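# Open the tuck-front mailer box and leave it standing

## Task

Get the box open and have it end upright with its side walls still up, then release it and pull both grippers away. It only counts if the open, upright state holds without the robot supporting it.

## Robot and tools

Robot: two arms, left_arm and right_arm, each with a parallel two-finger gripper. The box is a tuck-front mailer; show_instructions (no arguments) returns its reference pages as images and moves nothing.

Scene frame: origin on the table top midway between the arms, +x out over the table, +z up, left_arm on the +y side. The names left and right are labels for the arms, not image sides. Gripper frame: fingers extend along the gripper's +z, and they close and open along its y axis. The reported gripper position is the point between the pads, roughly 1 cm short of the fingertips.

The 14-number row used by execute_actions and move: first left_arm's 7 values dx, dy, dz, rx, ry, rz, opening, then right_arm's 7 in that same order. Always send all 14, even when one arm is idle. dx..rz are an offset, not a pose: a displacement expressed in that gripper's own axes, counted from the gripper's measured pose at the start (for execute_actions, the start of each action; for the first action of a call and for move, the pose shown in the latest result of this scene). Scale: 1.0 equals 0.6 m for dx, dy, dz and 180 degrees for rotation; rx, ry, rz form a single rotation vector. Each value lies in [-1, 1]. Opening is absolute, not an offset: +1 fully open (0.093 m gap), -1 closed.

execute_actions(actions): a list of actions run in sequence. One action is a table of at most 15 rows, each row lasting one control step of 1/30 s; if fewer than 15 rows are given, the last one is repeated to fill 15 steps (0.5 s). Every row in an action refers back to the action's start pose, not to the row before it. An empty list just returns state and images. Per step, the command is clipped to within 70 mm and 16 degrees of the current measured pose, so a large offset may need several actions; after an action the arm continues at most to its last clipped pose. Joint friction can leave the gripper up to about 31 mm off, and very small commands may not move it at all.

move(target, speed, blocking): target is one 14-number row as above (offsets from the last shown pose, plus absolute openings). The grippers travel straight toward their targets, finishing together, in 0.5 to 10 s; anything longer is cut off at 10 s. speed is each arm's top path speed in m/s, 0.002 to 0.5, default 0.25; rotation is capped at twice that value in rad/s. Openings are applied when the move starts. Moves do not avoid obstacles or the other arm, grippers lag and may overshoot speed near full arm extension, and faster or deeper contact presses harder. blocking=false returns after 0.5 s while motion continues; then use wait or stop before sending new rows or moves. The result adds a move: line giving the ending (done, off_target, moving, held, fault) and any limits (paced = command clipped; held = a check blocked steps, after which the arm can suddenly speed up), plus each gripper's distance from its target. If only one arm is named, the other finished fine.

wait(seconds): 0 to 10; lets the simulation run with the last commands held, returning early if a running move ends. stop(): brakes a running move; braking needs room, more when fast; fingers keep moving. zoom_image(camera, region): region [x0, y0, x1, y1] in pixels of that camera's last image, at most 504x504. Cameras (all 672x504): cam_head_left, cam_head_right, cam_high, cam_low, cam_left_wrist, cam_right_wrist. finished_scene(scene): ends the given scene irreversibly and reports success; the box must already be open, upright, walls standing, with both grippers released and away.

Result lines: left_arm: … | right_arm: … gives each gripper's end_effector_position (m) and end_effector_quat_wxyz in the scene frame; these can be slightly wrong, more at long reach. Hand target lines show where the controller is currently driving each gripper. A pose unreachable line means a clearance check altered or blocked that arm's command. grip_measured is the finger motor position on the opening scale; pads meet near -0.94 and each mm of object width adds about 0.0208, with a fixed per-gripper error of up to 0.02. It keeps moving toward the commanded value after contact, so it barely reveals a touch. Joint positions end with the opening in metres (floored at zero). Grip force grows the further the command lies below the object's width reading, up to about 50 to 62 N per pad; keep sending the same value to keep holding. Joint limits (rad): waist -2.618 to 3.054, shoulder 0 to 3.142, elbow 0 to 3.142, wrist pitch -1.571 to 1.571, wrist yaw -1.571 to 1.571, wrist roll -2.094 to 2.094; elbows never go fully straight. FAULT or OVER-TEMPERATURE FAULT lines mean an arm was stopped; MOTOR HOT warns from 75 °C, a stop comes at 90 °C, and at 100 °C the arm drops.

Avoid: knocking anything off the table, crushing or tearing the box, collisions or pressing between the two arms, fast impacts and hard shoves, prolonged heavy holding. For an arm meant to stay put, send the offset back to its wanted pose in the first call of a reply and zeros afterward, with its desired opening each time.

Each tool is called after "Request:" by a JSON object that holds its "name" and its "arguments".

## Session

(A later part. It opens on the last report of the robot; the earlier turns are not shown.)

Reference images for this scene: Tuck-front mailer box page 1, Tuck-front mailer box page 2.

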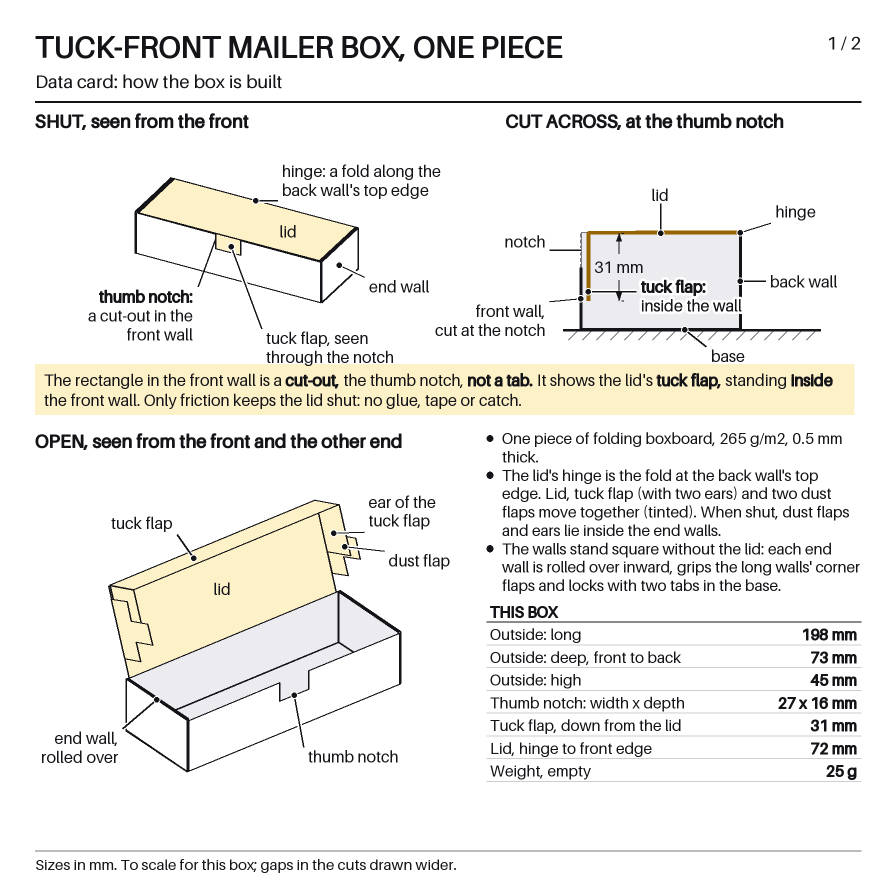

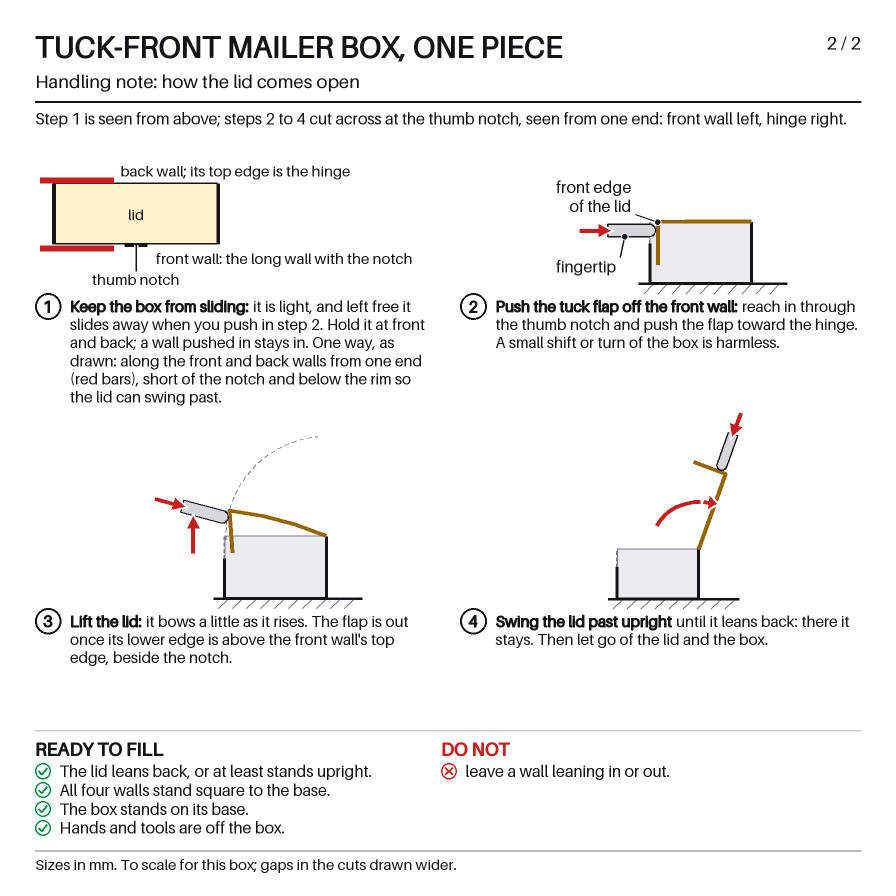

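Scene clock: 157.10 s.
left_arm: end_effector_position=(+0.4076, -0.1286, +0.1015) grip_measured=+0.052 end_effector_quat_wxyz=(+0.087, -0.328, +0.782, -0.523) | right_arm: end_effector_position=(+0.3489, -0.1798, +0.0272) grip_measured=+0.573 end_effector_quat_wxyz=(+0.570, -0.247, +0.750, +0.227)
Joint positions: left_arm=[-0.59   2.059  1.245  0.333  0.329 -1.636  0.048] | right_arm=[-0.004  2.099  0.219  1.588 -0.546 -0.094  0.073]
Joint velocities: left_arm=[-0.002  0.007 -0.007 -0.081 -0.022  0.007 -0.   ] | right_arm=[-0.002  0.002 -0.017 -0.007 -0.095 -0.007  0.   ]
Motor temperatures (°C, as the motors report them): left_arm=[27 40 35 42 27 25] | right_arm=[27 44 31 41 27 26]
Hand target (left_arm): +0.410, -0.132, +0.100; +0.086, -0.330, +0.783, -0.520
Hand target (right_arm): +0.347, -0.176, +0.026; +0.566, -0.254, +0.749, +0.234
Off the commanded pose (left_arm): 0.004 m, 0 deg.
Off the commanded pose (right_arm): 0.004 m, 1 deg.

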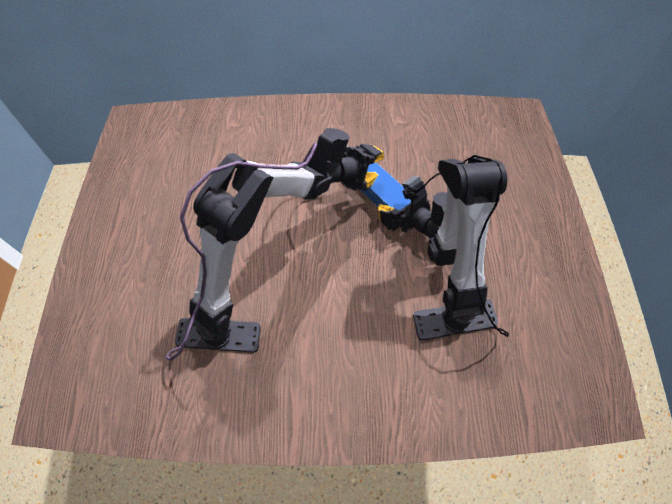

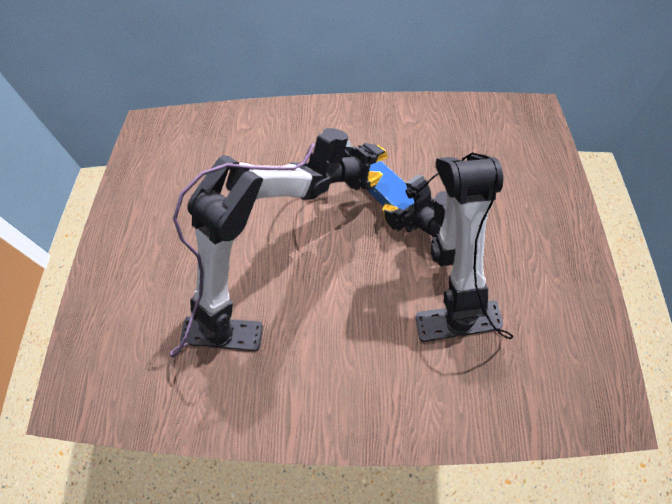

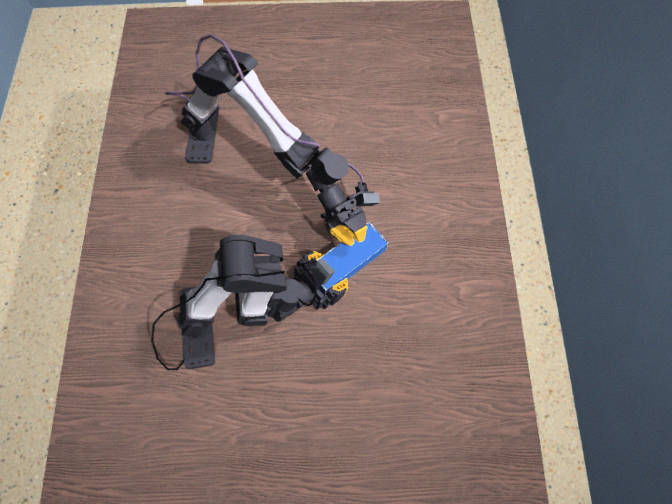

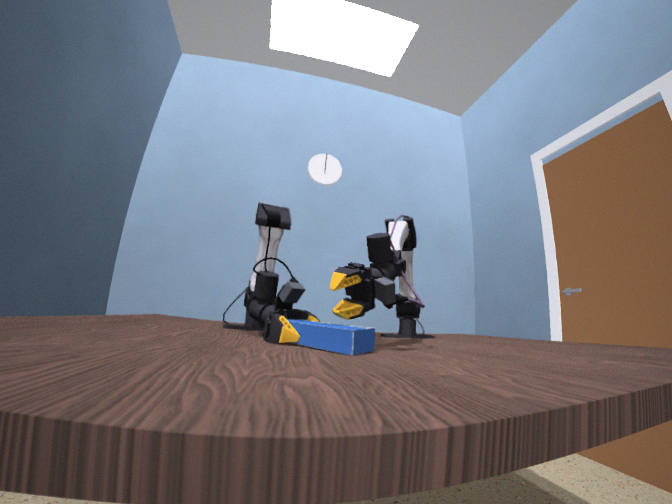

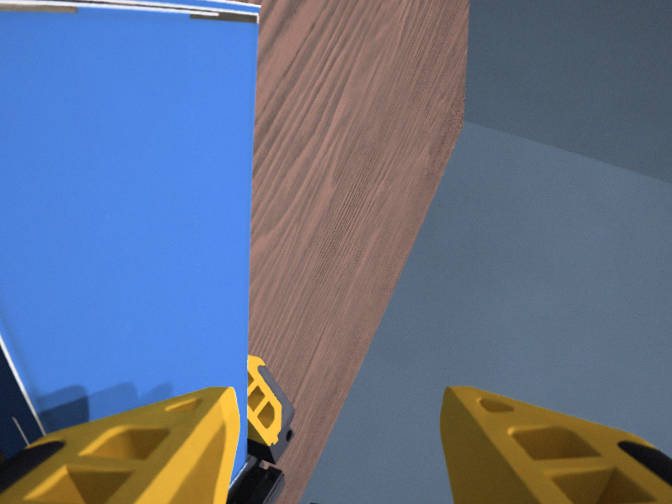

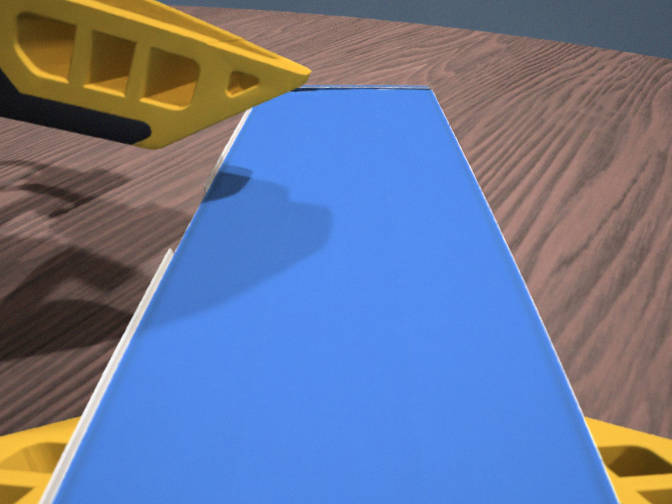

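Request:
{"name": "move", "arguments": {"target": [0.04,0.07,-0.07,0.2,0,0,0.7,0,0,0,0,0,0,0.57], "speed": 0.08}}

Scene clock: 164.00 s.
left_arm: end_effector_position=(+0.3596, -0.1011, +0.0969) grip_measured=+0.698 end_effector_quat_wxyz=(-0.177, +0.294, -0.610, +0.714) | right_arm: end_effector_position=(+0.3487, -0.1794, +0.0272) grip_measured=+0.573 end_effector_quat_wxyz=(+0.570, -0.248, +0.749, +0.228)
Joint positions: left_arm=[-0.651  2.27   0.788  1.565  0.177 -1.791  0.079] | right_arm=[-0.004  2.099  0.219  1.588 -0.549 -0.095  0.073]
Joint velocities: left_arm=[ 0.007  0.002  0.012  0.066 -0.051 -0.007  0.   ] | right_arm=[ 0.007 -0.012  0.007 -0.066  0.022 -0.066 -0.001]
Motor temperatures (°C, as the motors report them): left_arm=[27 40 35 42 27 25] | right_arm=[27 44 31 41 27 26]
Hand target (left_arm): +0.352, -0.100, +0.090; -0.171, +0.299, -0.615, +0.709
Hand target (right_arm): +0.349, -0.180, +0.027; +0.570, -0.247, +0.750, +0.227
Off the commanded pose (left_arm): 0.012 m, 5 deg.
Off the commanded pose (right_arm): 0.000 m, 0 deg.
joint sent to its limit (left arm) — the command would take joint 4 (wrist pitch) past its upper limit, so that joint was sent only as far as its limit.
joint sent to its limit (right arm) — the command would take joint 4 (wrist pitch) past its upper limit, so that joint was sent only as far as its limit.
move: off_target (left_arm)

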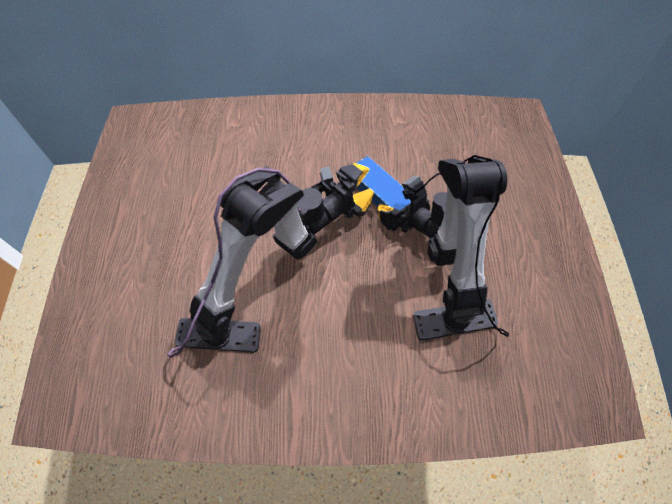

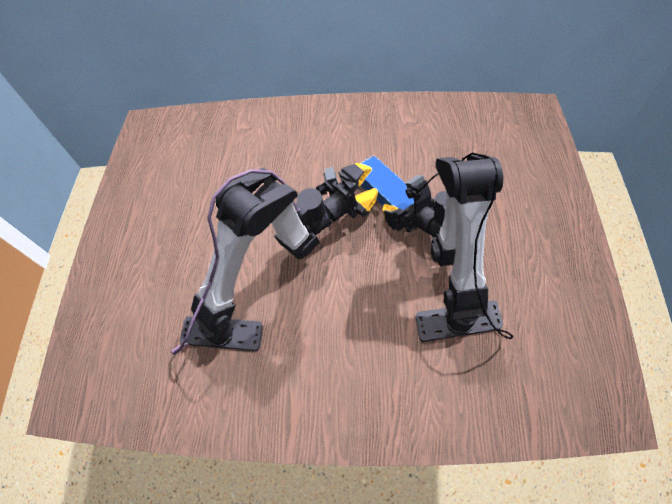

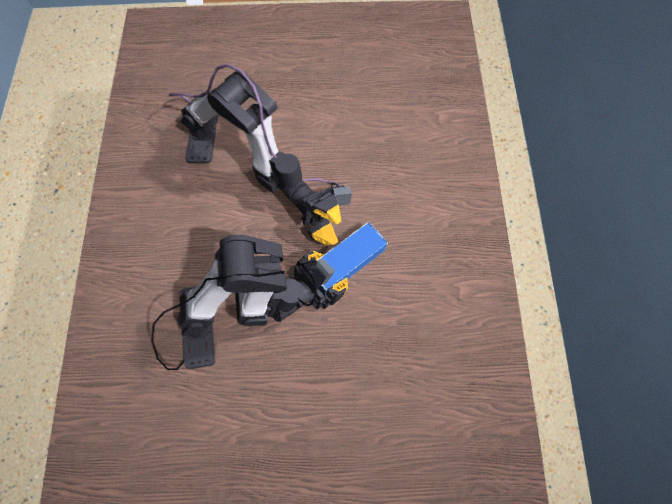

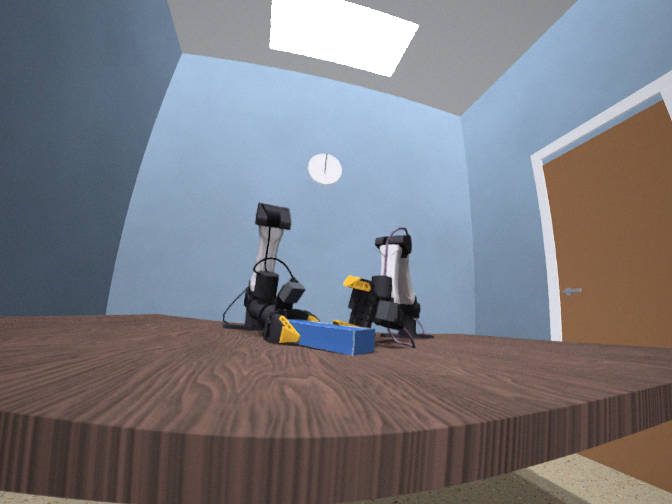

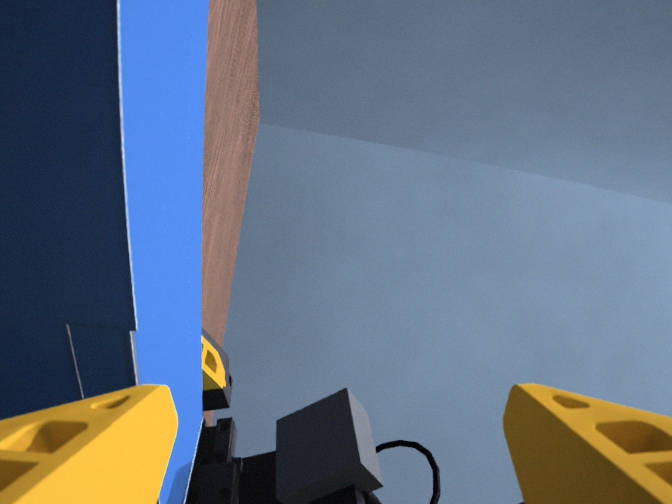

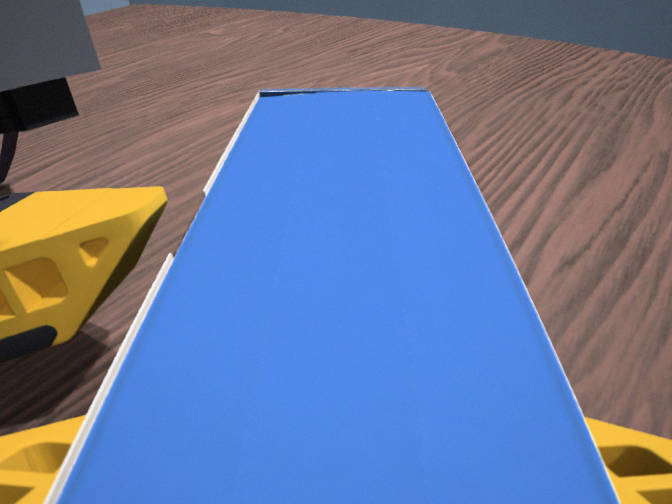

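Need −x ~12 mm (drops too) and lower.

Request:
{"name": "move", "arguments": {"target": [-0.04,0.01,0,0.01,0,0,0.95,0,0,0,0,0,0,0.57], "speed": 0.02}}

Scene clock: 167.30 s.
left_arm: end_effector_position=(+0.3703, -0.0871, +0.0870) grip_measured=+0.948 end_effector_quat_wxyz=(-0.177, +0.298, -0.616, +0.708) | right_arm: end_effector_position=(+0.3487, -0.1794, +0.0272) grip_measured=+0.573 end_effector_quat_wxyz=(+0.570, -0.248, +0.749, +0.228)
Joint positions: left_arm=[-0.602  2.292  0.788  1.569  0.223 -1.791  0.091] | right_arm=[-0.004  2.099  0.219  1.588 -0.549 -0.095  0.073]
Joint velocities: left_arm=[ 0.007 -0.027 -0.007 -0.081  0.037  0.022  0.001] | right_arm=[-0.012 -0.012 -0.007 -0.022 -0.022 -0.11   0.001]
Motor temperatures (°C, as the motors report them): left_arm=[27 40 35 42 27 25] | right_arm=[27 44 31 41 27 26]
Hand target (left_arm): +0.377, -0.088, +0.087; -0.178, +0.297, -0.611, +0.712
Hand target (right_arm): +0.349, -0.179, +0.027; +0.570, -0.248, +0.749, +0.228
Off the commanded pose (left_arm): 0.007 m, 3 deg.
Off the commanded pose (right_arm): 0.000 m, 0 deg.
joint sent to its limit (left arm) — the command would take joint 4 (wrist pitch) past its upper limit, so that joint was sent only as far as its limit.
joint sent to its limit (right arm) — the command would take joint 4 (wrist pitch) past its upper limit, so that joint was sent only as far as its limit.
move: off_target (left_arm)

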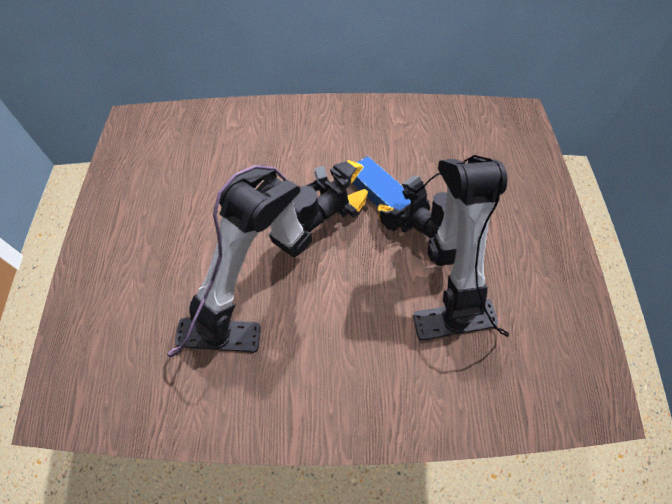

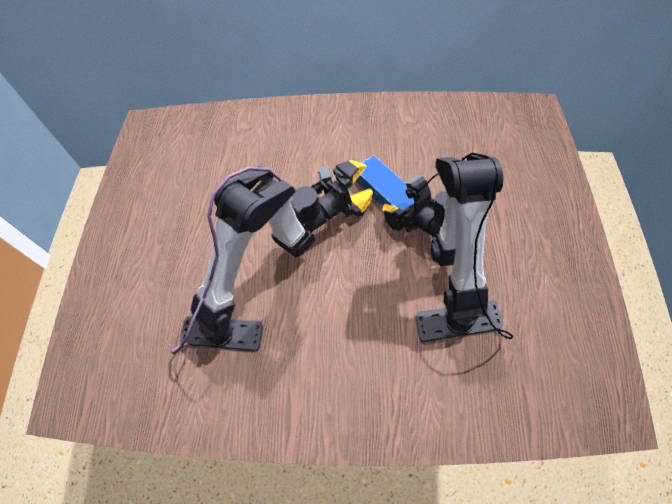

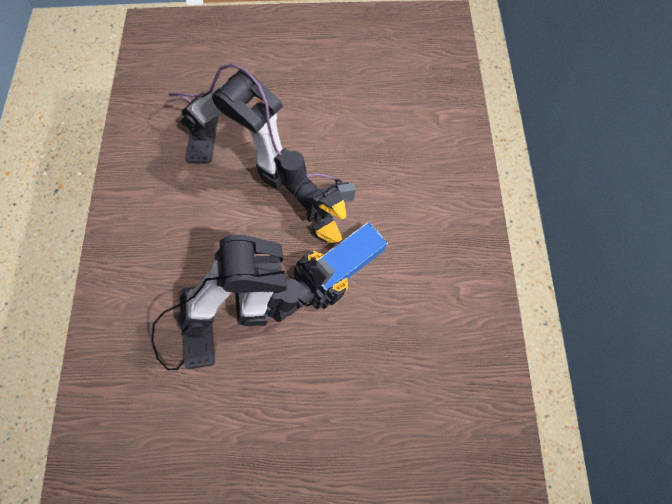

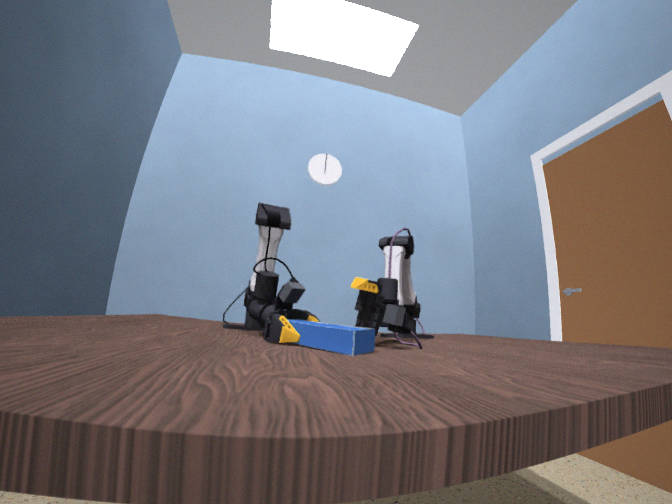

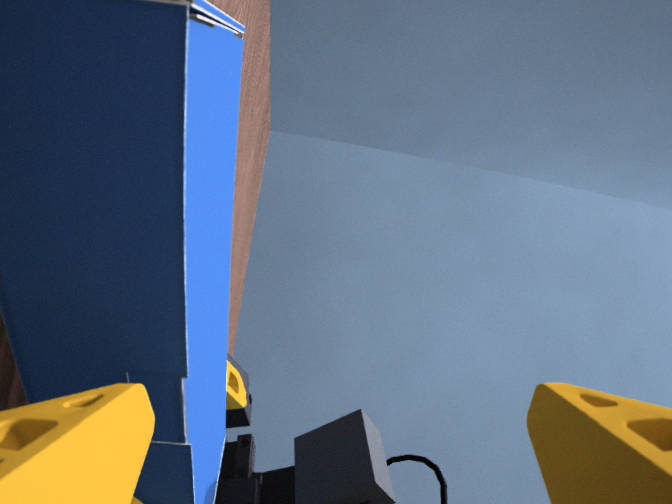

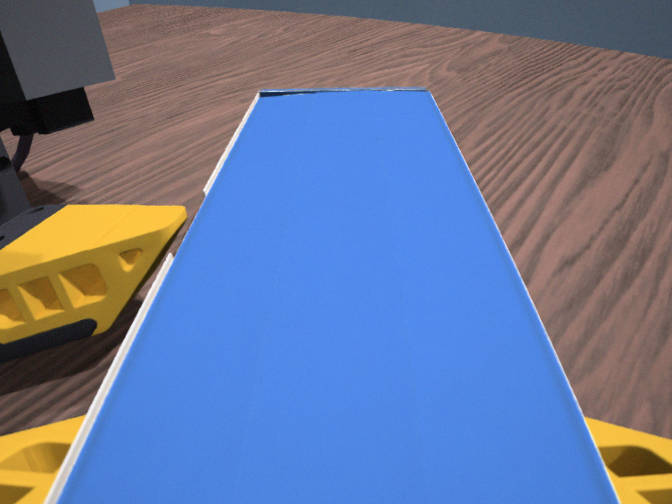

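Request:
{"name": "move", "arguments": {"target": [0.005,-0.01,0.05,0.02,0,0,0.9,0,0.025,0,-0.03,0,0,0.57], "speed": 0.015}}

Scene clock: 171.97 s.
left_arm: end_effector_position=(+0.3847, -0.1007, +0.0925) grip_measured=+0.902 end_effector_quat_wxyz=(-0.187, +0.295, -0.600, +0.720) | right_arm: end_effector_position=(+0.3511, -0.1859, +0.0272) grip_measured=+0.573 end_effector_quat_wxyz=(+0.572, -0.241, +0.751, +0.223)
Joint positions: left_arm=[-0.615  2.339  0.881  1.566  0.193 -1.794  0.088] | right_arm=[-0.025  2.099  0.219  1.588 -0.551 -0.095  0.073]
Joint velocities: left_arm=[ 0.012 -0.002  0.012  0.051  0.022 -0.051 -0.001] | right_arm=[-0.007  0.002 -0.007 -0.037 -0.022 -0.066 -0.001]
Motor temperatures (°C, as the motors report them): left_arm=[27 40 35 42 27 25] | right_arm=[27 44 31 41 27 26]
Hand target (left_arm): +0.387, -0.111, +0.095; -0.185, +0.292, -0.593, +0.727
Hand target (right_arm): +0.339, -0.169, +0.028; +0.558, -0.274, +0.738, +0.262
Off the commanded pose (left_arm): 0.011 m, 1 deg.
Off the commanded pose (right_arm): 0.022 m, 6 deg.
move: off_target (left_arm, right_arm)

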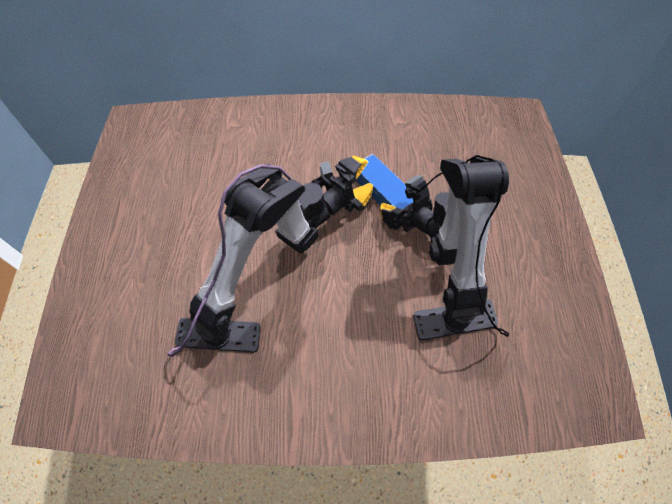

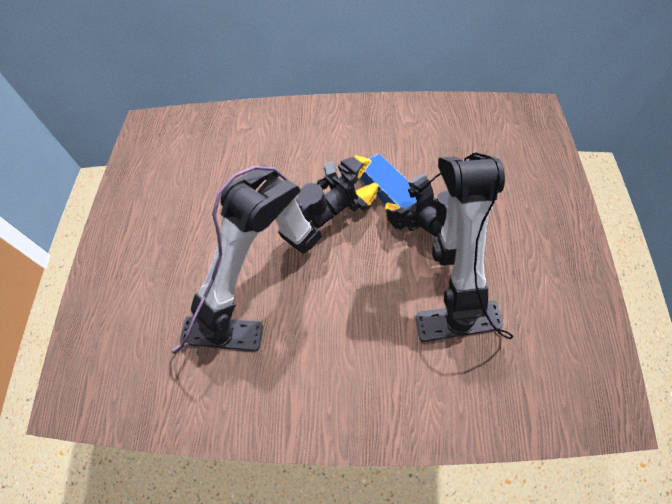

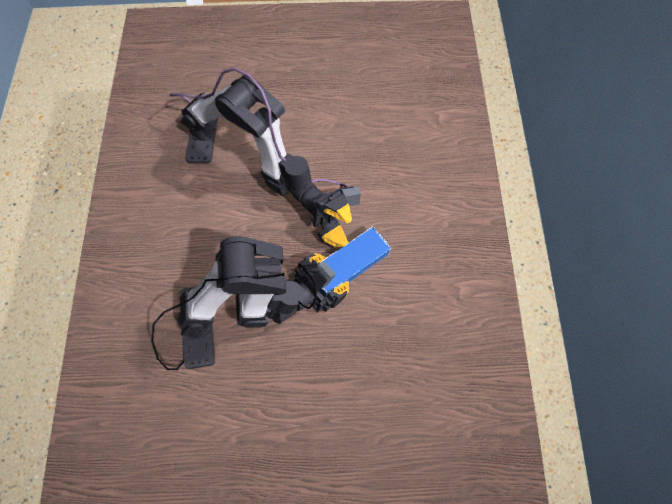

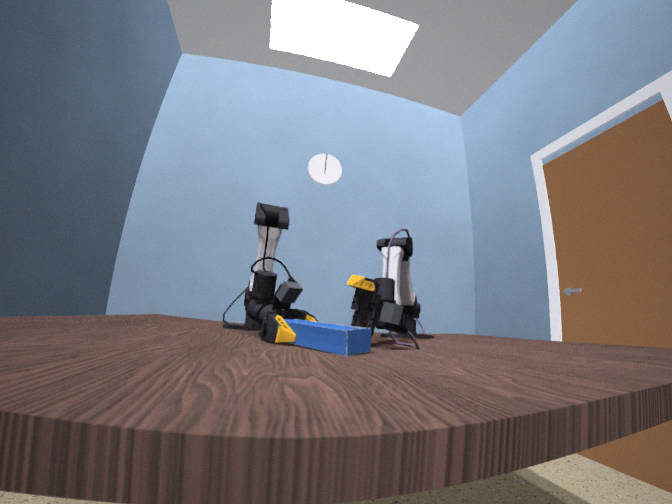

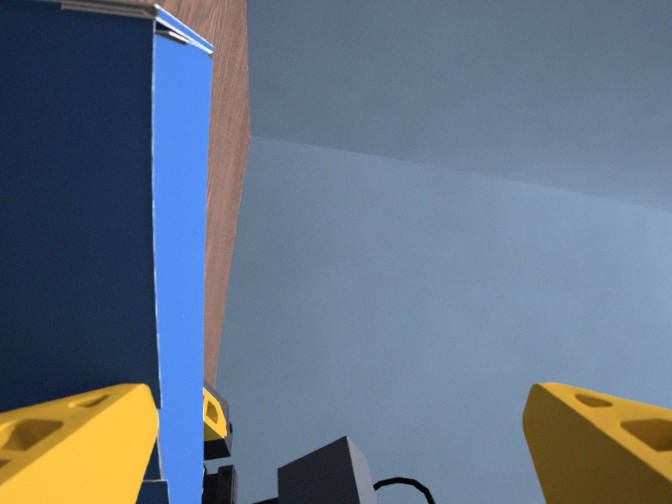

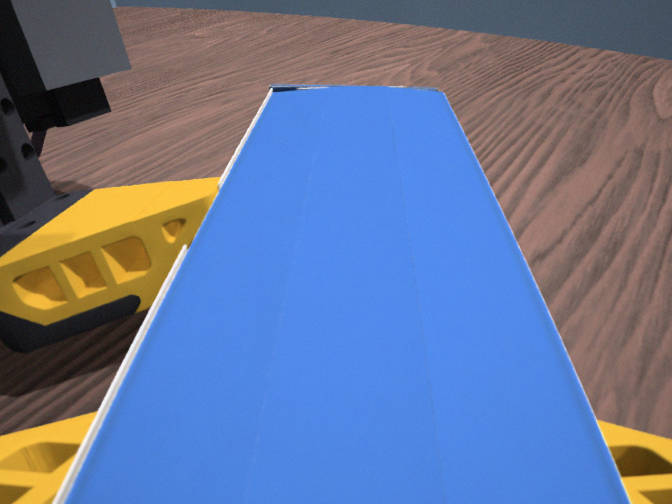

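Request:
{"name": "execute_actions", "arguments": {"actions": [[[0.025,-0.02,0.012,0.01,0,0,0.8,0,0.03,0,-0.03,0,0,0.57]],[[0.015,-0.02,0.012,0.01,0,0,0.7,0,0.03,0,-0.03,0,0,0.57]],[[0.015,-0.02,0.012,0.01,0,0,0.6,0,0.03,0,-0.03,0,0,0.57]]]}}

Scene clock: 175.67 s.
left_arm: end_effector_position=(+0.3843, -0.1040, +0.0889) grip_measured=+0.602 end_effector_quat_wxyz=(-0.203, +0.318, -0.594, +0.710) | right_arm: end_effector_position=(+0.3515, -0.1876, +0.0274) grip_measured=+0.573 end_effector_quat_wxyz=(+0.572, -0.239, +0.752, +0.224)
Joint positions: left_arm=[-0.649  2.339  0.881  1.55   0.101 -1.794  0.074] | right_arm=[-0.032  2.099  0.219  1.588 -0.556 -0.092  0.073]
Joint velocities: left_arm=[-0.002 -0.022 -0.007  0.022  0.037 -0.066 -0.001] | right_arm=[ 0.002  0.007 -0.017 -0.066 -0.007  0.051  0.   ]
Motor temperatures (°C, as the motors report them): left_arm=[27 40 35 42 27 25] | right_arm=[27 44 31 41 27 26]
Hand target (left_arm): +0.383, -0.112, +0.105; -0.204, +0.309, -0.583, +0.723
Hand target (right_arm): +0.340, -0.174, +0.028; +0.560, -0.265, +0.741, +0.257
Off the commanded pose (left_arm): 0.018 m, 2 deg.
Off the commanded pose (right_arm): 0.018 m, 5 deg.

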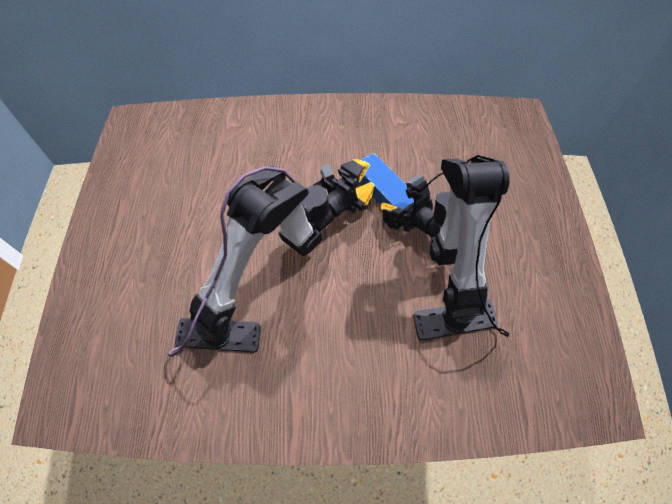

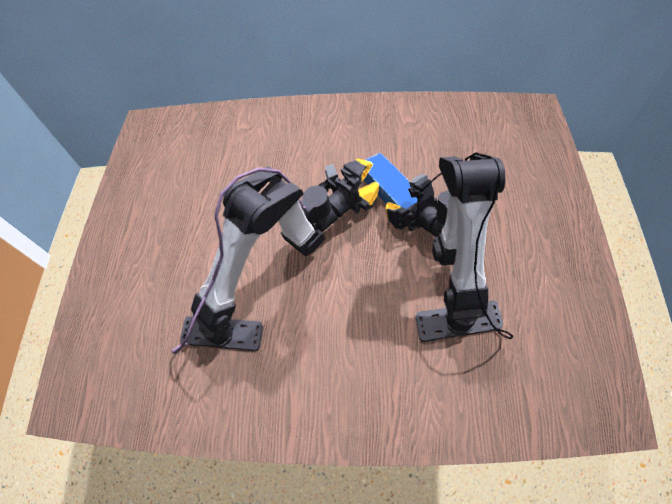

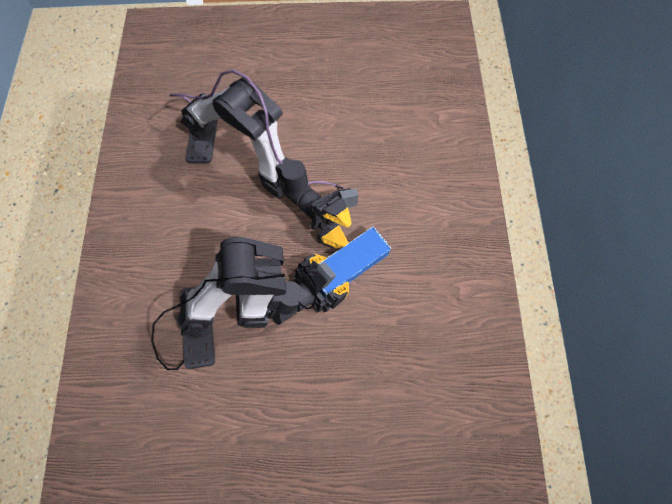

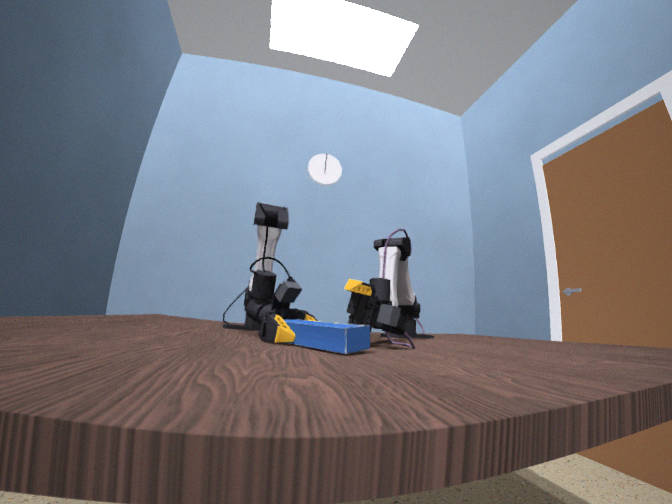

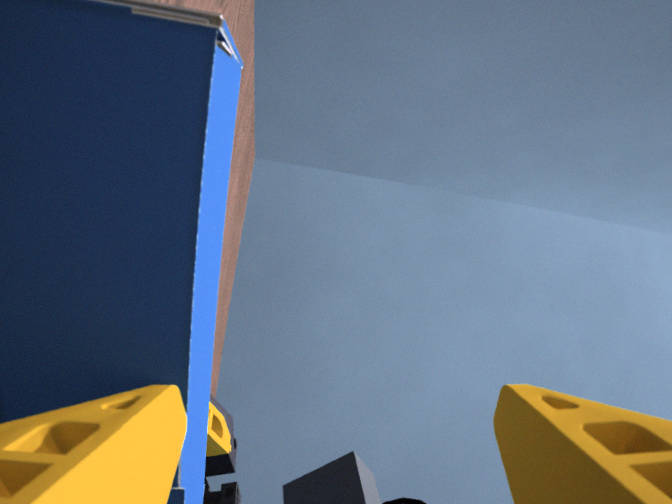

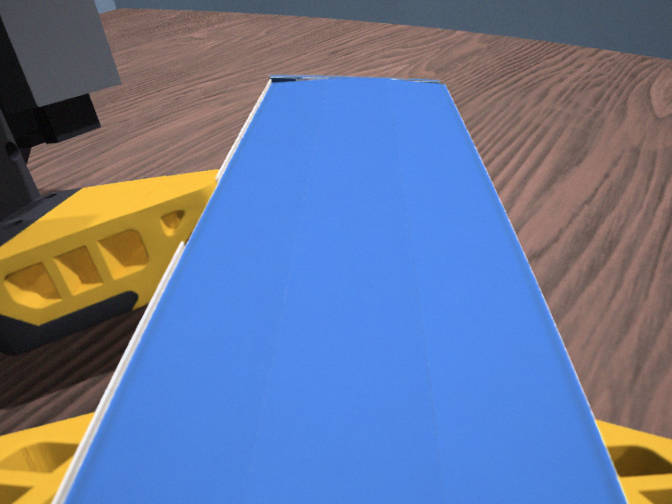

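Request:
{"name": "move", "arguments": {"target": [0.04,-0.02,-0.03,0,0,0,0.9,0,0,0,0,0,0,0.57], "speed": 0.02}}

Scene clock: 178.70 s.
left_arm: end_effector_position=(+0.3628, -0.1052, +0.0983) grip_measured=+0.898 end_effector_quat_wxyz=(-0.201, +0.321, -0.595, +0.709) | right_arm: end_effector_position=(+0.3526, -0.1892, +0.0272) grip_measured=+0.573 end_effector_quat_wxyz=(+0.574, -0.236, +0.753, +0.219)
Joint positions: left_arm=[-0.693  2.273  0.804  1.556  0.056 -1.794  0.088] | right_arm=[-0.033  2.099  0.219  1.588 -0.545 -0.092  0.073]
Joint velocities: left_arm=[-0.002 -0.012 -0.002  0.007 -0.066  0.022  0.   ] | right_arm=[-0.002 -0.007  0.002  0.037  0.095 -0.051  0.   ]
Motor temperatures (°C, as the motors report them): left_arm=[27 40 35 42 27 25] | right_arm=[27 44 31 41 27 26]
Hand target (left_arm): +0.356, -0.104, +0.103; -0.203, +0.318, -0.594, +0.710
Hand target (right_arm): +0.351, -0.188, +0.027; +0.572, -0.239, +0.752, +0.224
Off the commanded pose (left_arm): 0.009 m, 0 deg.
Off the commanded pose (right_arm): 0.002 m, 1 deg.
joint sent to its limit (right arm) — the command would take joint 4 (wrist pitch) past its upper limit, so that joint was sent only as far as its limit.
move: done

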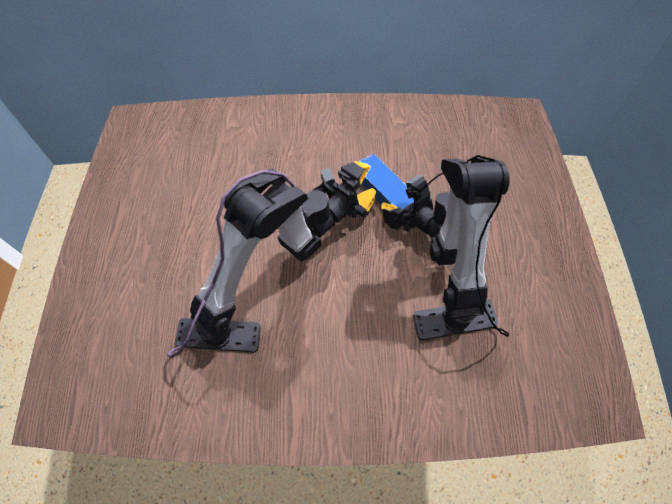

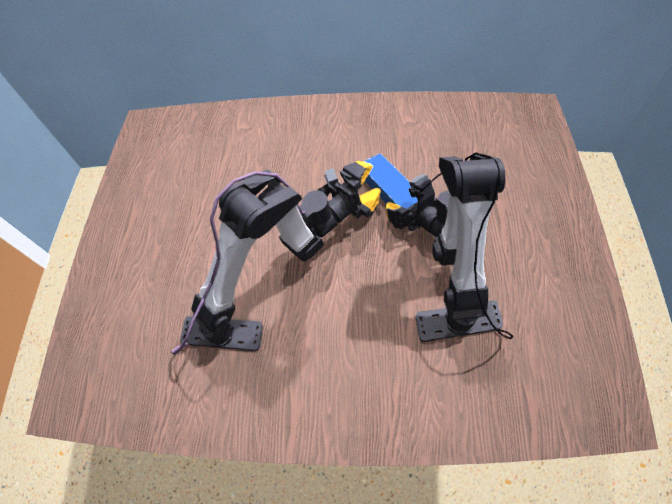

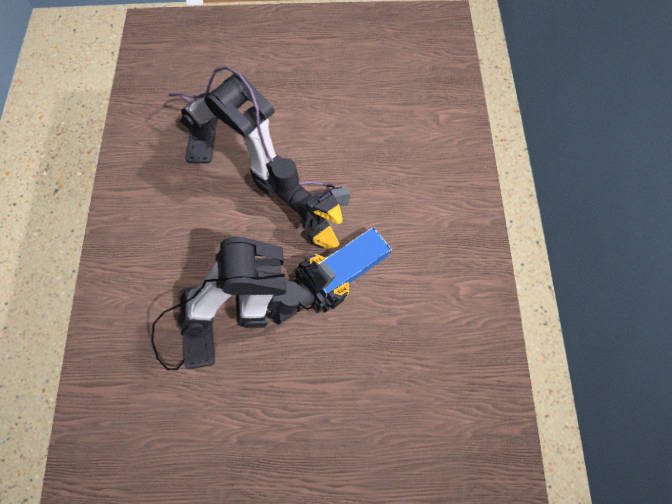

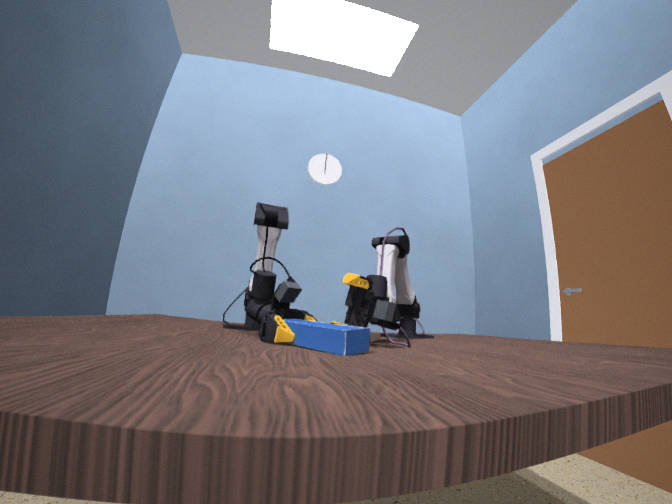

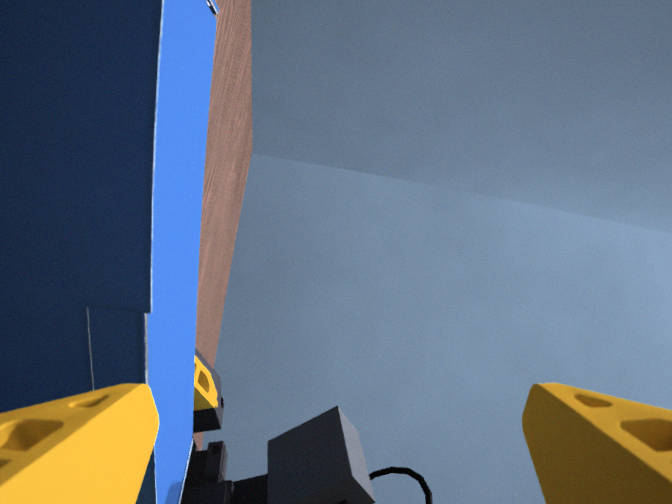

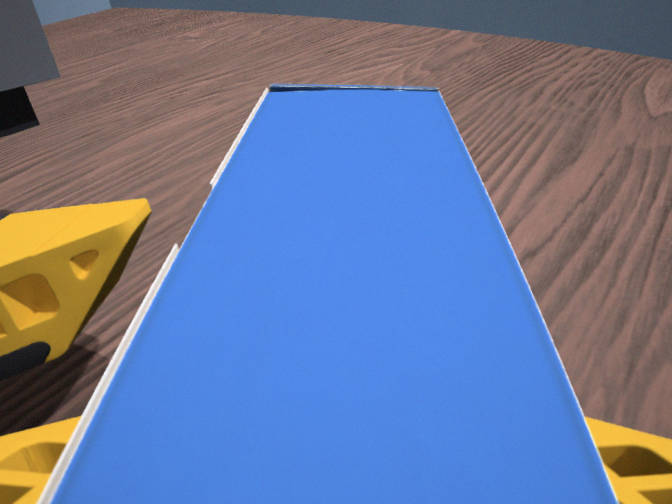

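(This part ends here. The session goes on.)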